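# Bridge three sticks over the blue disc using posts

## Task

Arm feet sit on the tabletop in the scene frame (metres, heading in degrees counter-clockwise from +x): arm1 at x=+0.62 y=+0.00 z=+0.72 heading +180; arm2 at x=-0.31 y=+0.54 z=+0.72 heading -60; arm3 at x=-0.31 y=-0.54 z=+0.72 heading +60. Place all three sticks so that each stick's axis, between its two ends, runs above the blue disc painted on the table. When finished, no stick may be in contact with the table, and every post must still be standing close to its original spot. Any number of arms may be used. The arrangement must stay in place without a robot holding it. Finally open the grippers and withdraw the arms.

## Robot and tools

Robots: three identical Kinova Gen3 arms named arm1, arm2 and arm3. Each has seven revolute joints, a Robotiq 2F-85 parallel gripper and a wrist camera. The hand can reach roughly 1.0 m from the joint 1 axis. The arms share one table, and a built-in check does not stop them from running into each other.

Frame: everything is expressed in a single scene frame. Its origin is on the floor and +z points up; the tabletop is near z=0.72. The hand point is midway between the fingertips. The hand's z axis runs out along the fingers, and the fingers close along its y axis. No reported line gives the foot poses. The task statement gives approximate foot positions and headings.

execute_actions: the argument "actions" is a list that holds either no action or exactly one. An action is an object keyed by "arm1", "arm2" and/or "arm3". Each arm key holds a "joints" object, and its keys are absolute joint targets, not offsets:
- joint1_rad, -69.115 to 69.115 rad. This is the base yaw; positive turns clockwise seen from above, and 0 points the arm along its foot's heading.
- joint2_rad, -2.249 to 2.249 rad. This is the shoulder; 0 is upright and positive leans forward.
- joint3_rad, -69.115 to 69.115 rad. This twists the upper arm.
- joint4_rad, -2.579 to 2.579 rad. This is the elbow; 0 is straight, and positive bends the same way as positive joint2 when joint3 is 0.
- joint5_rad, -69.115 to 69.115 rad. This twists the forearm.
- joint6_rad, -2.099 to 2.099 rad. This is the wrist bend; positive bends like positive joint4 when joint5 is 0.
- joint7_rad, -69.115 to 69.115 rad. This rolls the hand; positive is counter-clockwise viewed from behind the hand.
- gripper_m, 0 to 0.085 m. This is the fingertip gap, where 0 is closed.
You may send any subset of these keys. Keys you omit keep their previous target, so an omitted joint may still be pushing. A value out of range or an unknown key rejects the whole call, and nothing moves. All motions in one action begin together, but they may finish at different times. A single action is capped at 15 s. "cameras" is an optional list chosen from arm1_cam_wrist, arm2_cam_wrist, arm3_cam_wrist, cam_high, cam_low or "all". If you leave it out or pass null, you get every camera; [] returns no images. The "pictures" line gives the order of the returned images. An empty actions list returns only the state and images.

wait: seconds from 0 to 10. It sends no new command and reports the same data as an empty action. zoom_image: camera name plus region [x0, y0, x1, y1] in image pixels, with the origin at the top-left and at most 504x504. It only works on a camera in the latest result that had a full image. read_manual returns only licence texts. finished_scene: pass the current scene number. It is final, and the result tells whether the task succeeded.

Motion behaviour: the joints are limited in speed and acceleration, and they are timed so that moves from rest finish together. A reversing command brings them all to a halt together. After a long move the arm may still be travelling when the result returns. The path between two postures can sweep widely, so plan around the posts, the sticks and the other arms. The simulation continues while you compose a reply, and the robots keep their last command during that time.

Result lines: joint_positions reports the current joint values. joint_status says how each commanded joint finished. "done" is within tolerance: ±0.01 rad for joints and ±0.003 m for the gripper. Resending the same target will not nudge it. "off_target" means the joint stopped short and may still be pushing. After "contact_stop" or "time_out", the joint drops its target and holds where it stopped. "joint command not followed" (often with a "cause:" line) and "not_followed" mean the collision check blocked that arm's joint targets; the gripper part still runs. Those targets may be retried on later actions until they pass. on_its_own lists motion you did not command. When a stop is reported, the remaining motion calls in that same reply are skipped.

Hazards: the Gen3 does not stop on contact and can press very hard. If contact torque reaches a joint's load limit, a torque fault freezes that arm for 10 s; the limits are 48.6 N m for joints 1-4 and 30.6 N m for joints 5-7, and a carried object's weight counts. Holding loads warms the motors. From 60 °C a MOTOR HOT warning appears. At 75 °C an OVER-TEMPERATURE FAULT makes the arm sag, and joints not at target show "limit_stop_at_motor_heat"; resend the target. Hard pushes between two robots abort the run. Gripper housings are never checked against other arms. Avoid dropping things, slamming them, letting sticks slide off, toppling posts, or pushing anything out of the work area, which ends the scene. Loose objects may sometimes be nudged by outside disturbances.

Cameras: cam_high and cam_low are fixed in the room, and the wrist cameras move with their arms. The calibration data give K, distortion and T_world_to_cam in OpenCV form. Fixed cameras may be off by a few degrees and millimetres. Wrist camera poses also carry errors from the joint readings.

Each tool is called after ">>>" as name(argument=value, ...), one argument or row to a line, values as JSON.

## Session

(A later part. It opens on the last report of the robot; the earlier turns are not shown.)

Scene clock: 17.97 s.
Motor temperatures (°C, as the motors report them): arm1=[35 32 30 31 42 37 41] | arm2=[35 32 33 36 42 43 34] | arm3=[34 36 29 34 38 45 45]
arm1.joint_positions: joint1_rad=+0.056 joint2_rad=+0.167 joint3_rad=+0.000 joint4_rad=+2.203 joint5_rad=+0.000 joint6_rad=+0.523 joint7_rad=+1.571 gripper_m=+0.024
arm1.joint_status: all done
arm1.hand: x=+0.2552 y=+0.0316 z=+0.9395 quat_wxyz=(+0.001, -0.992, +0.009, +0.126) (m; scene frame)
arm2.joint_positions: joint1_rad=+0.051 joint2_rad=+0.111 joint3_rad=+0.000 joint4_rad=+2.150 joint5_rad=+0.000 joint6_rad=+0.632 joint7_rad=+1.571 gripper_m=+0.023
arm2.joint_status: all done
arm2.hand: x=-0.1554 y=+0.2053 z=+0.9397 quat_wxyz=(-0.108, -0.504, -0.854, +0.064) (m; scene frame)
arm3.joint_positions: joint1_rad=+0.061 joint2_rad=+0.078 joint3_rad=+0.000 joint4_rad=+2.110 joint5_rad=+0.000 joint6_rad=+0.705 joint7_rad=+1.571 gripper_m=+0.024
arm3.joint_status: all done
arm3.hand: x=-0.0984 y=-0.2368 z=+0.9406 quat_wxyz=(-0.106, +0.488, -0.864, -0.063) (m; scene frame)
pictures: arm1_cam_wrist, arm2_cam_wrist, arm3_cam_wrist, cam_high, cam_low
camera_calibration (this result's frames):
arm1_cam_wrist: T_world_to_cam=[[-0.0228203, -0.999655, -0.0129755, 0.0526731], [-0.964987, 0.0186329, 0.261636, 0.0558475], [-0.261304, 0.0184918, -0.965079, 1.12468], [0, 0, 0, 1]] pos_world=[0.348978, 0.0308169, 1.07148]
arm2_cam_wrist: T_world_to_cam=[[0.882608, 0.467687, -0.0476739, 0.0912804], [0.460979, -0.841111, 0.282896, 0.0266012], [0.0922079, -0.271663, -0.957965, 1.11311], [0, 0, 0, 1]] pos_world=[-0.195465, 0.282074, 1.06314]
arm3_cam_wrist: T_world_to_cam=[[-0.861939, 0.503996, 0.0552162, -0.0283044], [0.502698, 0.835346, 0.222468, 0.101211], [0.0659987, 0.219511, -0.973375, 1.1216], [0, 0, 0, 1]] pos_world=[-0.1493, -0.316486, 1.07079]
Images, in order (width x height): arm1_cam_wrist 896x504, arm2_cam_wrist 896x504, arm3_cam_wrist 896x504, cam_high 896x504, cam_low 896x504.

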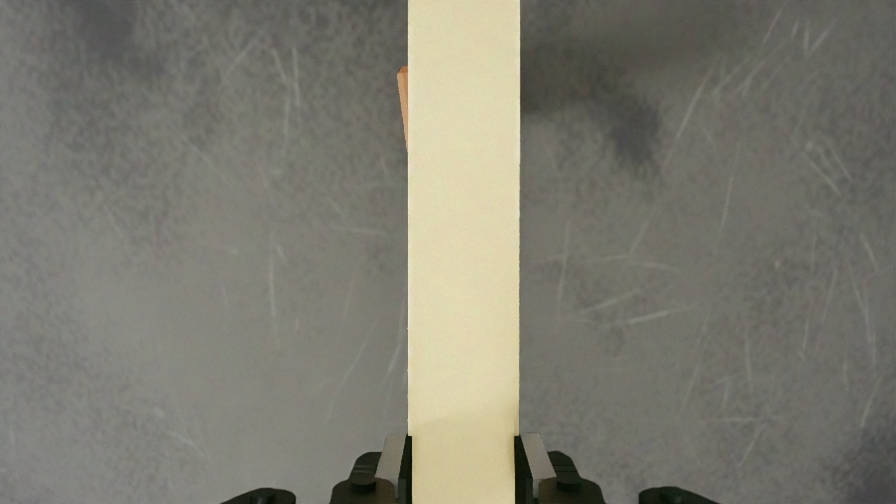

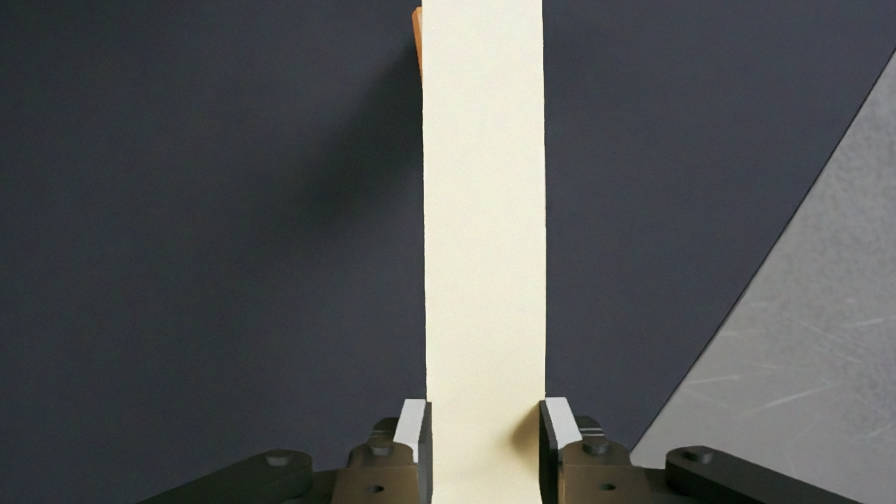

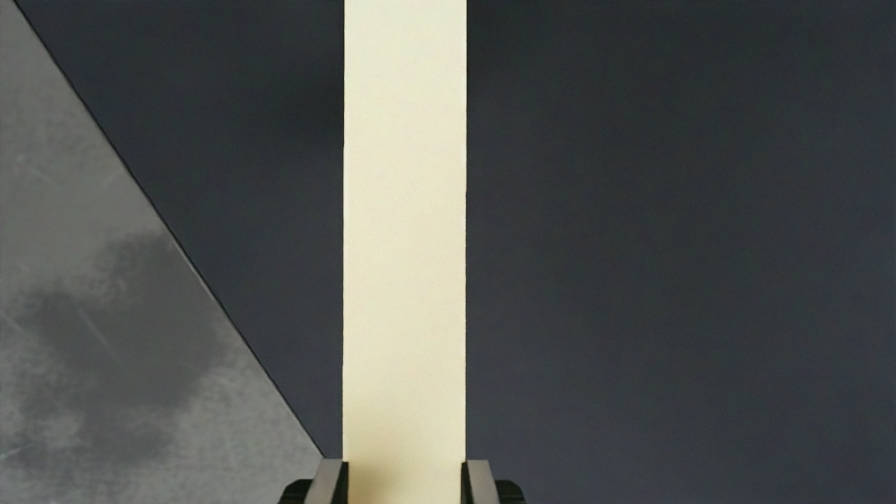

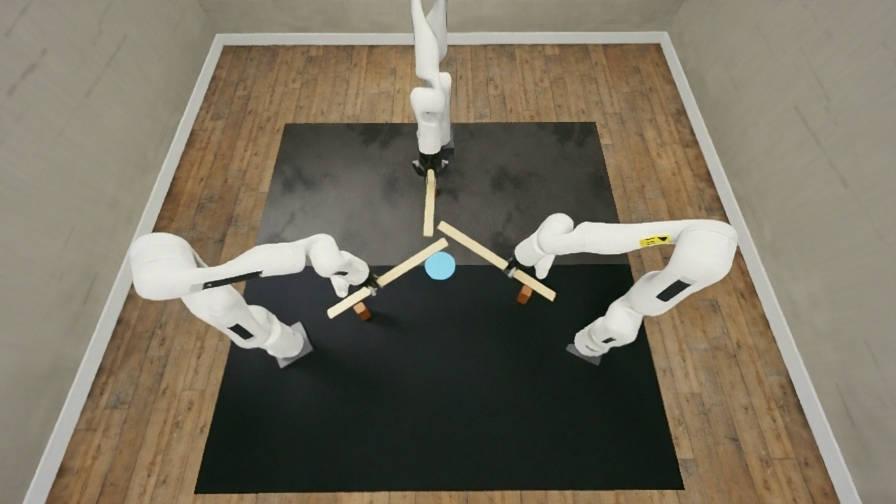

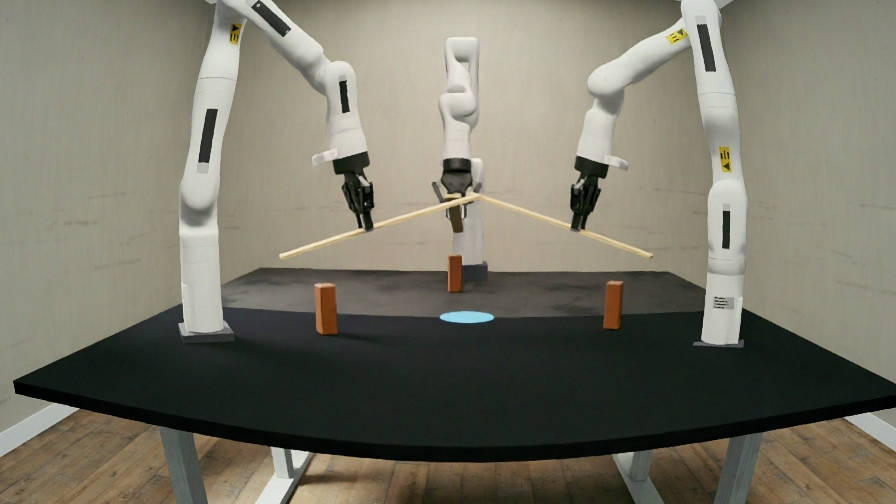

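>>> execute_actions(
  actions=[
    {"arm1":{"joints":{"joint1_rad":0.062,"joint2_rad":0.3981,"joint4_rad":2.0294,"joint6_rad":0.4641,"joint7_rad":1.594}},"arm2":{"joints":{"joint1_rad":0.057,"joint2_rad":0.3446,"joint4_rad":1.9907,"joint6_rad":0.5563,"joint7_rad":1.594}},"arm3":{"joints":{"joint1_rad":0.064,"joint2_rad":0.3122,"joint4_rad":1.9618,"joint6_rad":0.6176,"joint7_rad":1.585}}},
  ],
  cameras=["cam_high","cam_low"],
)

>>> zoom_image(
  camera="cam_high",
  region=[335, 160, 555, 340],
)

>>> zoom_image(
  camera="cam_low",
  region=[290, 180, 650, 340],
)

Scene clock: 20.07 s.
Motor temperatures (°C, as the motors report them): arm1=[35 32 30 31 42 37 41] | arm2=[35 32 33 36 42 43 34] | arm3=[34 36 29 34 38 45 45]
arm1.joint_positions: joint1_rad=+0.062 joint2_rad=+0.398 joint3_rad=+0.000 joint4_rad=+2.030 joint5_rad=+0.000 joint6_rad=+0.464 joint7_rad=+1.594 gripper_m=+0.024
arm1.joint_status: all done
arm1.hand: x=+0.1753 y=+0.0358 z=+0.9002 quat_wxyz=(+0.003, -0.992, +0.001, +0.126) (m; scene frame)
arm2.joint_positions: joint1_rad=+0.057 joint2_rad=+0.345 joint3_rad=+0.000 joint4_rad=+1.991 joint5_rad=+0.000 joint6_rad=+0.556 joint7_rad=+1.594 gripper_m=+0.023
arm2.joint_status: all done
arm2.hand: x=-0.1191 y=+0.1339 z=+0.9001 quat_wxyz=(-0.108, -0.497, -0.858, +0.066) (m; scene frame)
arm3.joint_positions: joint1_rad=+0.064 joint2_rad=+0.312 joint3_rad=+0.000 joint4_rad=+1.962 joint5_rad=+0.000 joint6_rad=+0.618 joint7_rad=+1.585 gripper_m=+0.024
arm3.joint_status: all done
arm3.hand: x=-0.0563 y=-0.1690 z=+0.8998 quat_wxyz=(-0.106, +0.492, -0.862, -0.062) (m; scene frame)
pictures: cam_high, cam_low
Images, in order (width x height): cam_high 896x504, cam_low 896x504.

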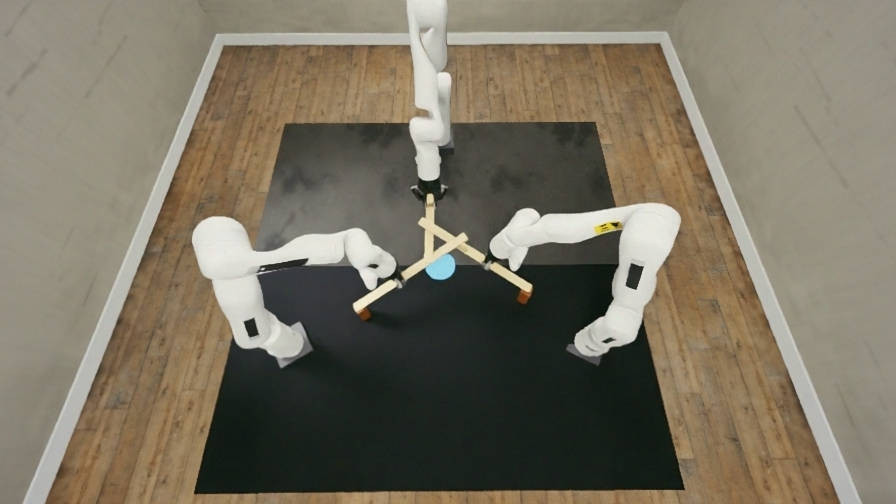

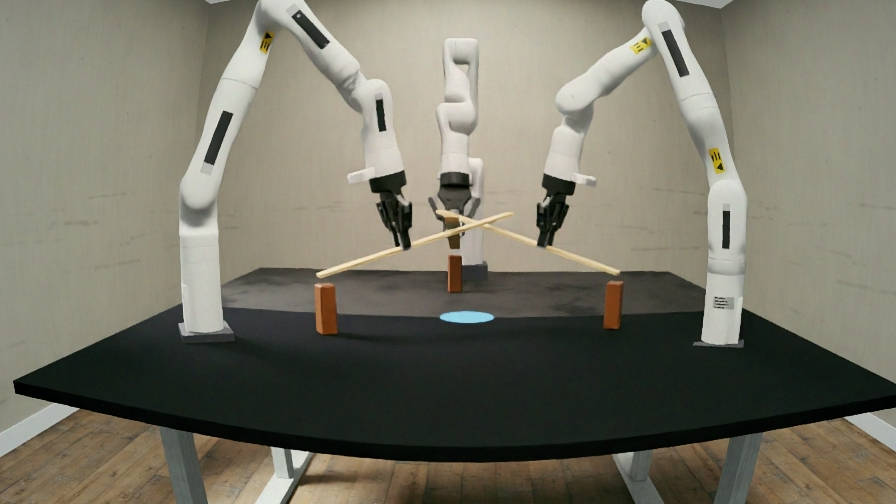

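Region (335, 160, 555, 340) of cam_high's 896x504 image, scaled by 2.291, with more detail than that image has; it fills the top 412 rows of this view, and the rest is white.

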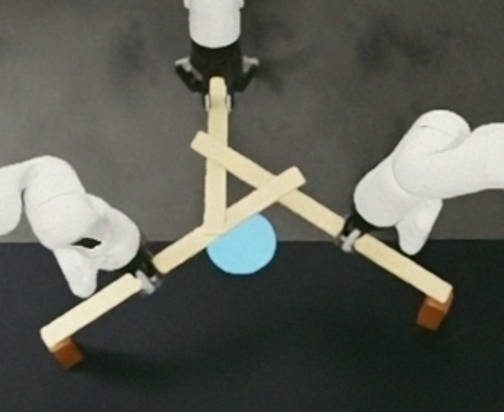

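Region (290, 180, 650, 340) of cam_low's 896x504 image, scaled by 1.400, with more detail than that image has.

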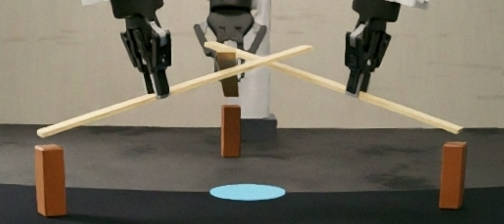

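>>> execute_actions(
  actions=[
    {"arm1":{"joints":{"joint2_rad":0.5245,"joint4_rad":1.9193,"joint6_rad":0.5778}},"arm2":{"joints":{"joint2_rad":0.4722,"joint4_rad":1.8883,"joint6_rad":0.6611}},"arm3":{"joints":{"joint2_rad":0.4397,"joint4_rad":1.8642,"joint6_rad":0.7177}}},
  ],
  cameras=["cam_high","cam_low"],
)

>>> zoom_image(
  camera="cam_high",
  region=[335, 160, 555, 340],
)

>>> zoom_image(
  camera="cam_low",
  region=[400, 210, 540, 300],
)

>>> zoom_image(
  camera="cam_low",
  region=[300, 260, 370, 310],
)

>>> zoom_image(
  camera="cam_low",
  region=[570, 260, 640, 310],
)

Scene clock: 22.23 s.
Motor temperatures (°C, as the motors report them): arm1=[35 32 30 31 42 37 41] | arm2=[35 32 33 36 42 43 34] | arm3=[34 36 29 34 38 45 45]
arm1.joint_positions: joint1_rad=+0.062 joint2_rad=+0.525 joint3_rad=+0.000 joint4_rad=+1.920 joint5_rad=+0.000 joint6_rad=+0.578 joint7_rad=+1.594 gripper_m=+0.024
arm1.joint_status: all done
arm1.hand: x=+0.1713 y=+0.0359 z=+0.8659 quat_wxyz=(+0.002, -0.998, +0.001, +0.061) (m; scene frame)
arm2.joint_positions: joint1_rad=+0.057 joint2_rad=+0.472 joint3_rad=+0.000 joint4_rad=+1.888 joint5_rad=+0.000 joint6_rad=+0.661 joint7_rad=+1.594 gripper_m=+0.023
arm2.joint_status: all done
arm2.hand: x=-0.1172 y=+0.1303 z=+0.8658 quat_wxyz=(-0.052, -0.500, -0.864, +0.032) (m; scene frame)
arm3.joint_positions: joint1_rad=+0.064 joint2_rad=+0.440 joint3_rad=+0.000 joint4_rad=+1.865 joint5_rad=+0.000 joint6_rad=+0.718 joint7_rad=+1.585 gripper_m=+0.024
arm3.joint_status: all done
arm3.hand: x=-0.0544 y=-0.1656 z=+0.8656 quat_wxyz=(-0.050, +0.496, -0.867, -0.031) (m; scene frame)
pictures: cam_high, cam_low
Images, in order (width x height): cam_high 896x504, cam_low 896x504.

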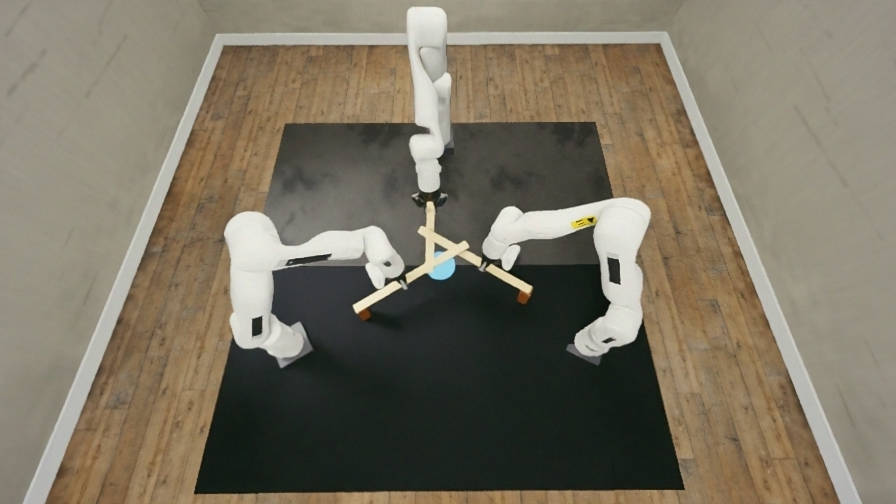

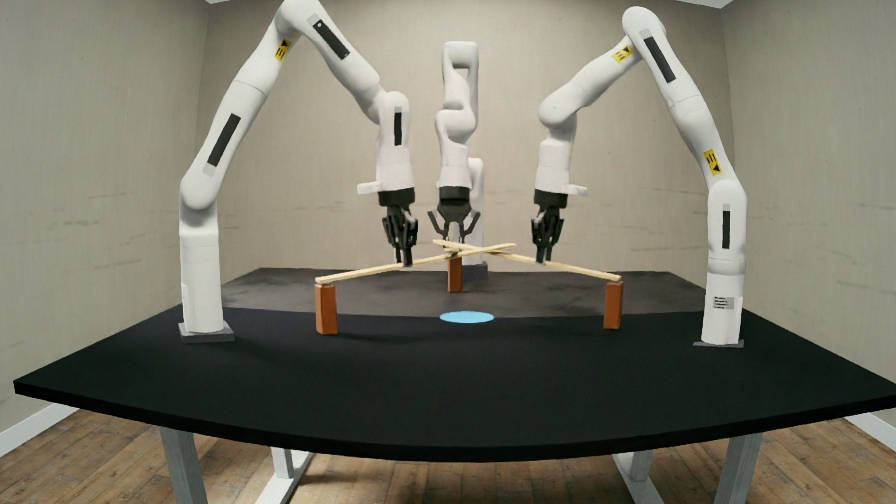

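Region (335, 160, 555, 340) of cam_high's 896x504 image, scaled by 2.291, with more detail than that image has; it fills the top 412 rows of this view, and the rest is white.

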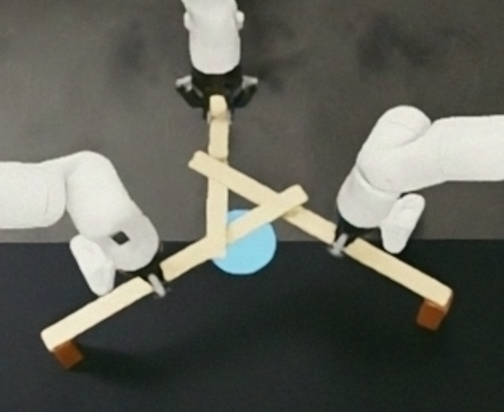

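Region (400, 210, 540, 300) of cam_low's 896x504 image, scaled by 3.600, with more detail than that image has; it fills the top 324 rows of this view, and the rest is white.

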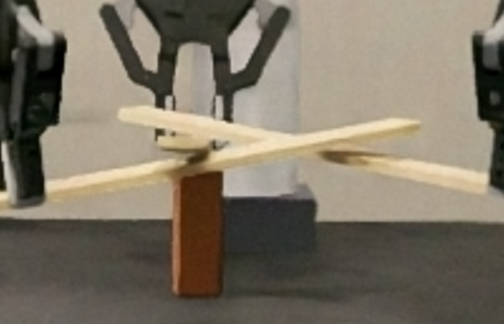

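Region (300, 260, 370, 310) of cam_low's 896x504 image, scaled by 7.200, with more detail than that image has; it fills the top 360 rows of this view, and the rest is white.

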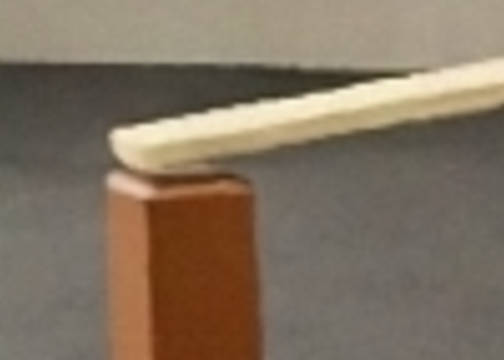

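Region (570, 260, 640, 310) of cam_low's 896x504 image, scaled by 7.200, with more detail than that image has; it fills the top 360 rows of this view, and the rest is white.

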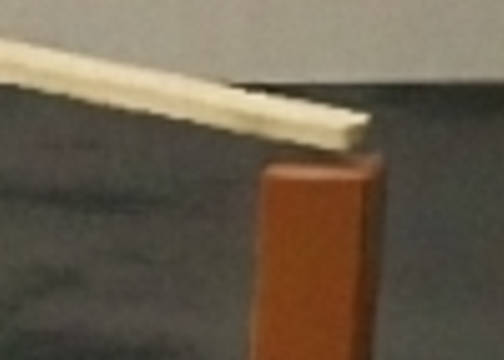

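>>> execute_actions(
  actions=[
    {"arm1":{"joints":{"joint2_rad":0.5613,"joint4_rad":1.8988,"joint6_rad":0.5915}},"arm2":{"joints":{"joint2_rad":0.5081,"joint4_rad":1.8704,"joint6_rad":0.6731}},"arm3":{"joints":{"joint2_rad":0.4751,"joint4_rad":1.8479,"joint6_rad":0.7286}}},
  ],
  cameras=["cam_low"],
)

>>> zoom_image(
  camera="cam_low",
  region=[420, 230, 530, 290],
)

>>> zoom_image(
  camera="cam_low",
  region=[300, 260, 370, 310],
)

>>> zoom_image(
  camera="cam_low",
  region=[570, 260, 640, 310],
)

Scene clock: 23.70 s.
Motor temperatures (°C, as the motors report them): arm1=[35 32 30 31 42 37 41] | arm2=[35 32 33 36 42 43 34] | arm3=[34 36 29 34 38 45 45]
arm1.joint_positions: joint1_rad=+0.062 joint2_rad=+0.560 joint3_rad=+0.000 joint4_rad=+1.899 joint5_rad=+0.000 joint6_rad=+0.593 joint7_rad=+1.594 gripper_m=+0.024
arm1.joint_status: all done
arm1.hand: x=+0.1713 y=+0.0359 z=+0.8545 quat_wxyz=(+0.001, -0.999, +0.001, +0.047) (m; scene frame)
arm2.joint_positions: joint1_rad=+0.057 joint2_rad=+0.507 joint3_rad=+0.000 joint4_rad=+1.871 joint5_rad=+0.000 joint6_rad=+0.674 joint7_rad=+1.594 gripper_m=+0.023
arm2.joint_status: all done
arm2.hand: x=-0.1172 y=+0.1304 z=+0.8543 quat_wxyz=(-0.040, -0.501, -0.864, +0.025) (m; scene frame)
arm3.joint_positions: joint1_rad=+0.064 joint2_rad=+0.474 joint3_rad=+0.000 joint4_rad=+1.848 joint5_rad=+0.000 joint6_rad=+0.730 joint7_rad=+1.585 gripper_m=+0.024
arm3.joint_status: all done
arm3.hand: x=-0.0545 y=-0.1655 z=+0.8543 quat_wxyz=(-0.037, +0.496, -0.867, -0.024) (m; scene frame)
pictures: cam_low
Images, in order (width x height): cam_low 896x504.

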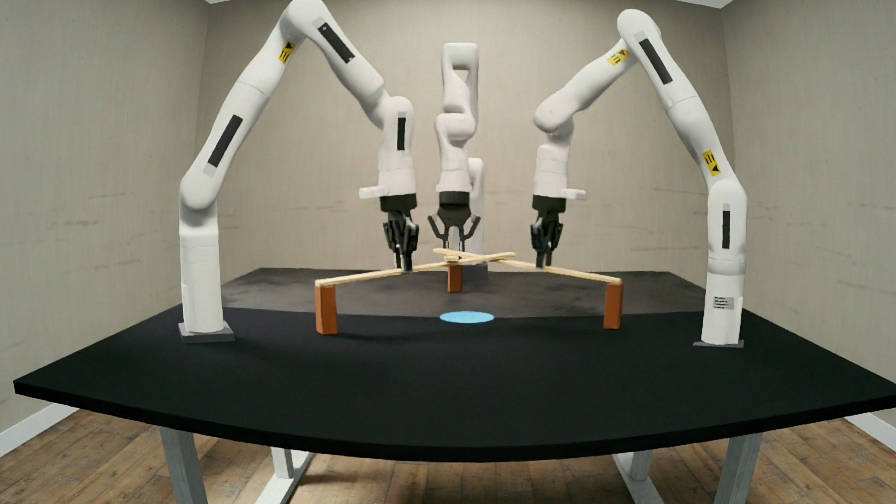

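Region (420, 230, 530, 290) of cam_low's 896x504 image, scaled by 4.582, with more detail than that image has; it fills the top 275 rows of this view, and the rest is white.

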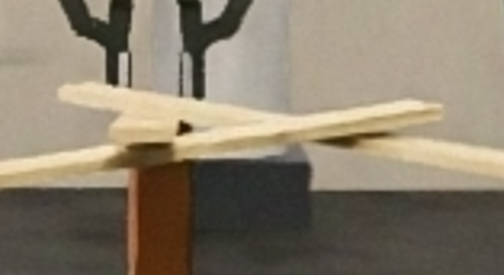

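Region (300, 260, 370, 310) of cam_low's 896x504 image, scaled by 7.200, with more detail than that image has; it fills the top 360 rows of this view, and the rest is white.

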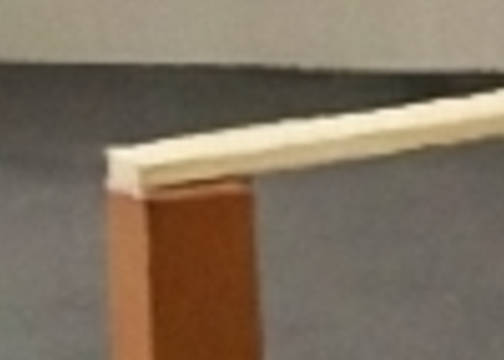

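Region (570, 260, 640, 310) of cam_low's 896x504 image, scaled by 7.200, with more detail than that image has; it fills the top 360 rows of this view, and the rest is white.

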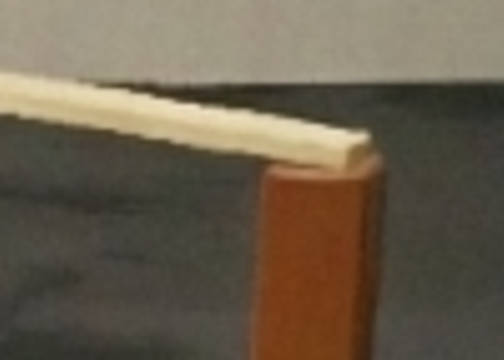

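Ends are on the posts (post top ≈0.82). Release.

>>> execute_actions(
  actions=[
    {"arm1":{"joints":{"gripper_m":0.045}},"arm2":{"joints":{"gripper_m":0.045}},"arm3":{"joints":{"gripper_m":0.045}}},
  ],
  cameras=["cam_low"],
)

>>> execute_actions(
  actions=[
    {"arm1":{"joints":{"joint2_rad":0.0}},"arm2":{"joints":{"joint2_rad":-0.05}},"arm3":{"joints":{"joint2_rad":-0.08}}},
  ],
  cameras=["cam_high","cam_low"],
)

>>> zoom_image(
  camera="cam_low",
  region=[290, 220, 650, 340],
)

Scene clock: 25.03 s.
Motor temperatures (°C, as the motors report them): arm1=[35 32 30 31 42 37 41] | arm2=[35 32 33 36 42 43 34] | arm3=[34 36 29 34 38 45 45]
arm1.joint_positions: joint1_rad=+0.062 joint2_rad=+0.561 joint3_rad=+0.000 joint4_rad=+1.899 joint5_rad=+0.000 joint6_rad=+0.591 joint7_rad=+1.594 gripper_m=+0.045
arm1.joint_status: all done
arm1.hand: x=+0.1710 y=+0.0359 z=+0.8538 quat_wxyz=(+0.001, -0.999, +0.001, +0.046) (m; scene frame)
arm2.joint_positions: joint1_rad=+0.057 joint2_rad=+0.508 joint3_rad=+0.000 joint4_rad=+1.870 joint5_rad=+0.000 joint6_rad=+0.673 joint7_rad=+1.594 gripper_m=+0.045
arm2.joint_status: all done
arm2.hand: x=-0.1171 y=+0.1301 z=+0.8539 quat_wxyz=(-0.040, -0.501, -0.864, +0.025) (m; scene frame)
arm3.joint_positions: joint1_rad=+0.064 joint2_rad=+0.475 joint3_rad=+0.000 joint4_rad=+1.848 joint5_rad=+0.000 joint6_rad=+0.729 joint7_rad=+1.585 gripper_m=+0.045
arm3.joint_status: all done
arm3.hand: x=-0.0543 y=-0.1653 z=+0.8538 quat_wxyz=(-0.037, +0.496, -0.867, -0.024) (m; scene frame)
pictures: cam_low
Images, in order (width x height): cam_low 896x504.

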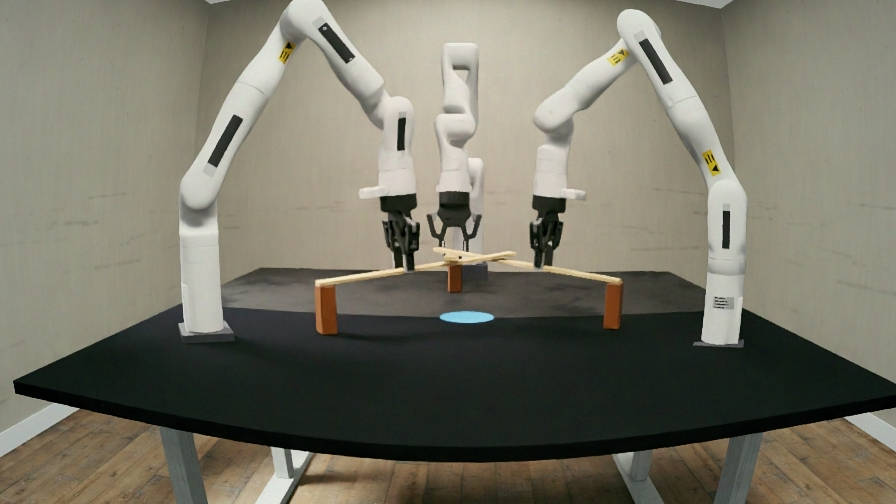

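Scene clock: 26.90 s.
Motor temperatures (°C, as the motors report them): arm1=[35 32 30 31 42 37 41] | arm2=[35 32 33 36 42 43 34] | arm3=[34 36 29 34 38 45 45]
arm1.joint_positions: joint1_rad=+0.062 joint2_rad=+0.000 joint3_rad=+0.000 joint4_rad=+1.899 joint5_rad=+0.000 joint6_rad=+0.591 joint7_rad=+1.594 gripper_m=+0.045
arm1.joint_status: all done
arm1.hand: x=+0.1355 y=+0.0367 z=+1.1237 quat_wxyz=(+0.008, -0.947, +0.001, +0.321) (m; scene frame)
arm2.joint_positions: joint1_rad=+0.057 joint2_rad=-0.050 joint3_rad=+0.000 joint4_rad=+1.870 joint5_rad=+0.000 joint6_rad=+0.673 joint7_rad=+1.594 gripper_m=+0.045
arm2.joint_status: all done
arm2.hand: x=-0.1071 y=+0.1121 z=+1.1179 quat_wxyz=(-0.273, -0.475, -0.820, +0.167) (m; scene frame)
arm3.joint_positions: joint1_rad=+0.064 joint2_rad=-0.080 joint3_rad=+0.000 joint4_rad=+1.848 joint5_rad=+0.000 joint6_rad=+0.729 joint7_rad=+1.585 gripper_m=+0.045
arm3.joint_status: all done
arm3.hand: x=-0.0466 y=-0.1554 z=+1.1135 quat_wxyz=(-0.275, +0.470, -0.824, -0.155) (m; scene frame)
pictures: cam_high, cam_low
Images, in order (width x height): cam_high 896x504, cam_low 896x504.

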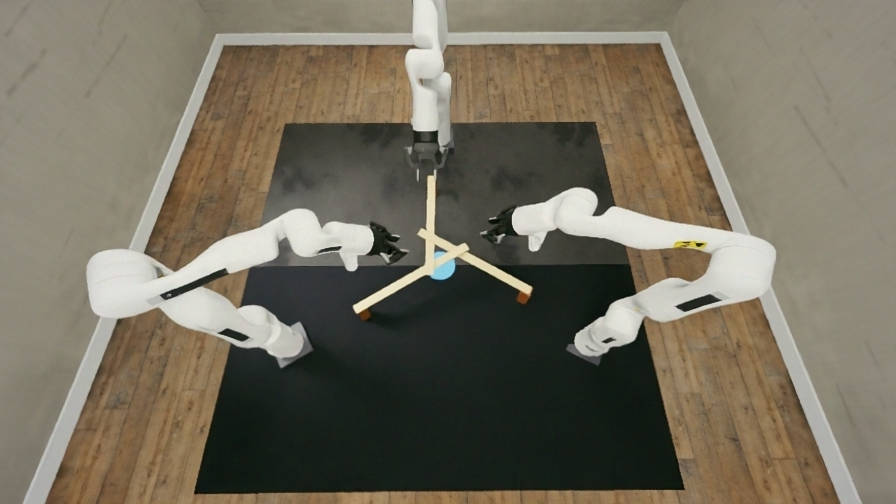

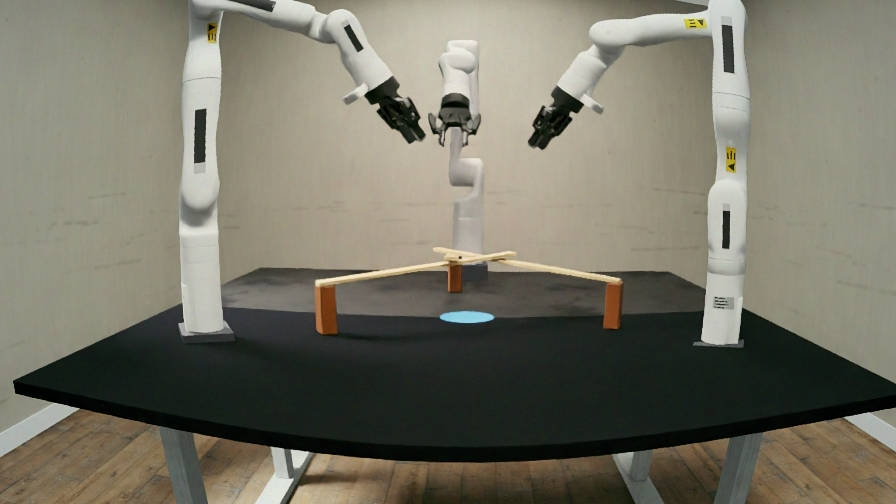

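Region (290, 220, 650, 340) of cam_low's 896x504 image, scaled by 1.400, with more detail than that image has.

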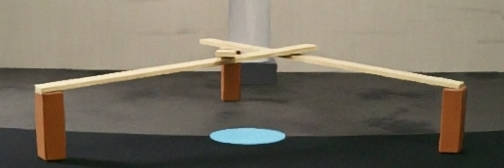

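>>> finished_scene(
  scene=1,
)

The scene is finished: the task was done.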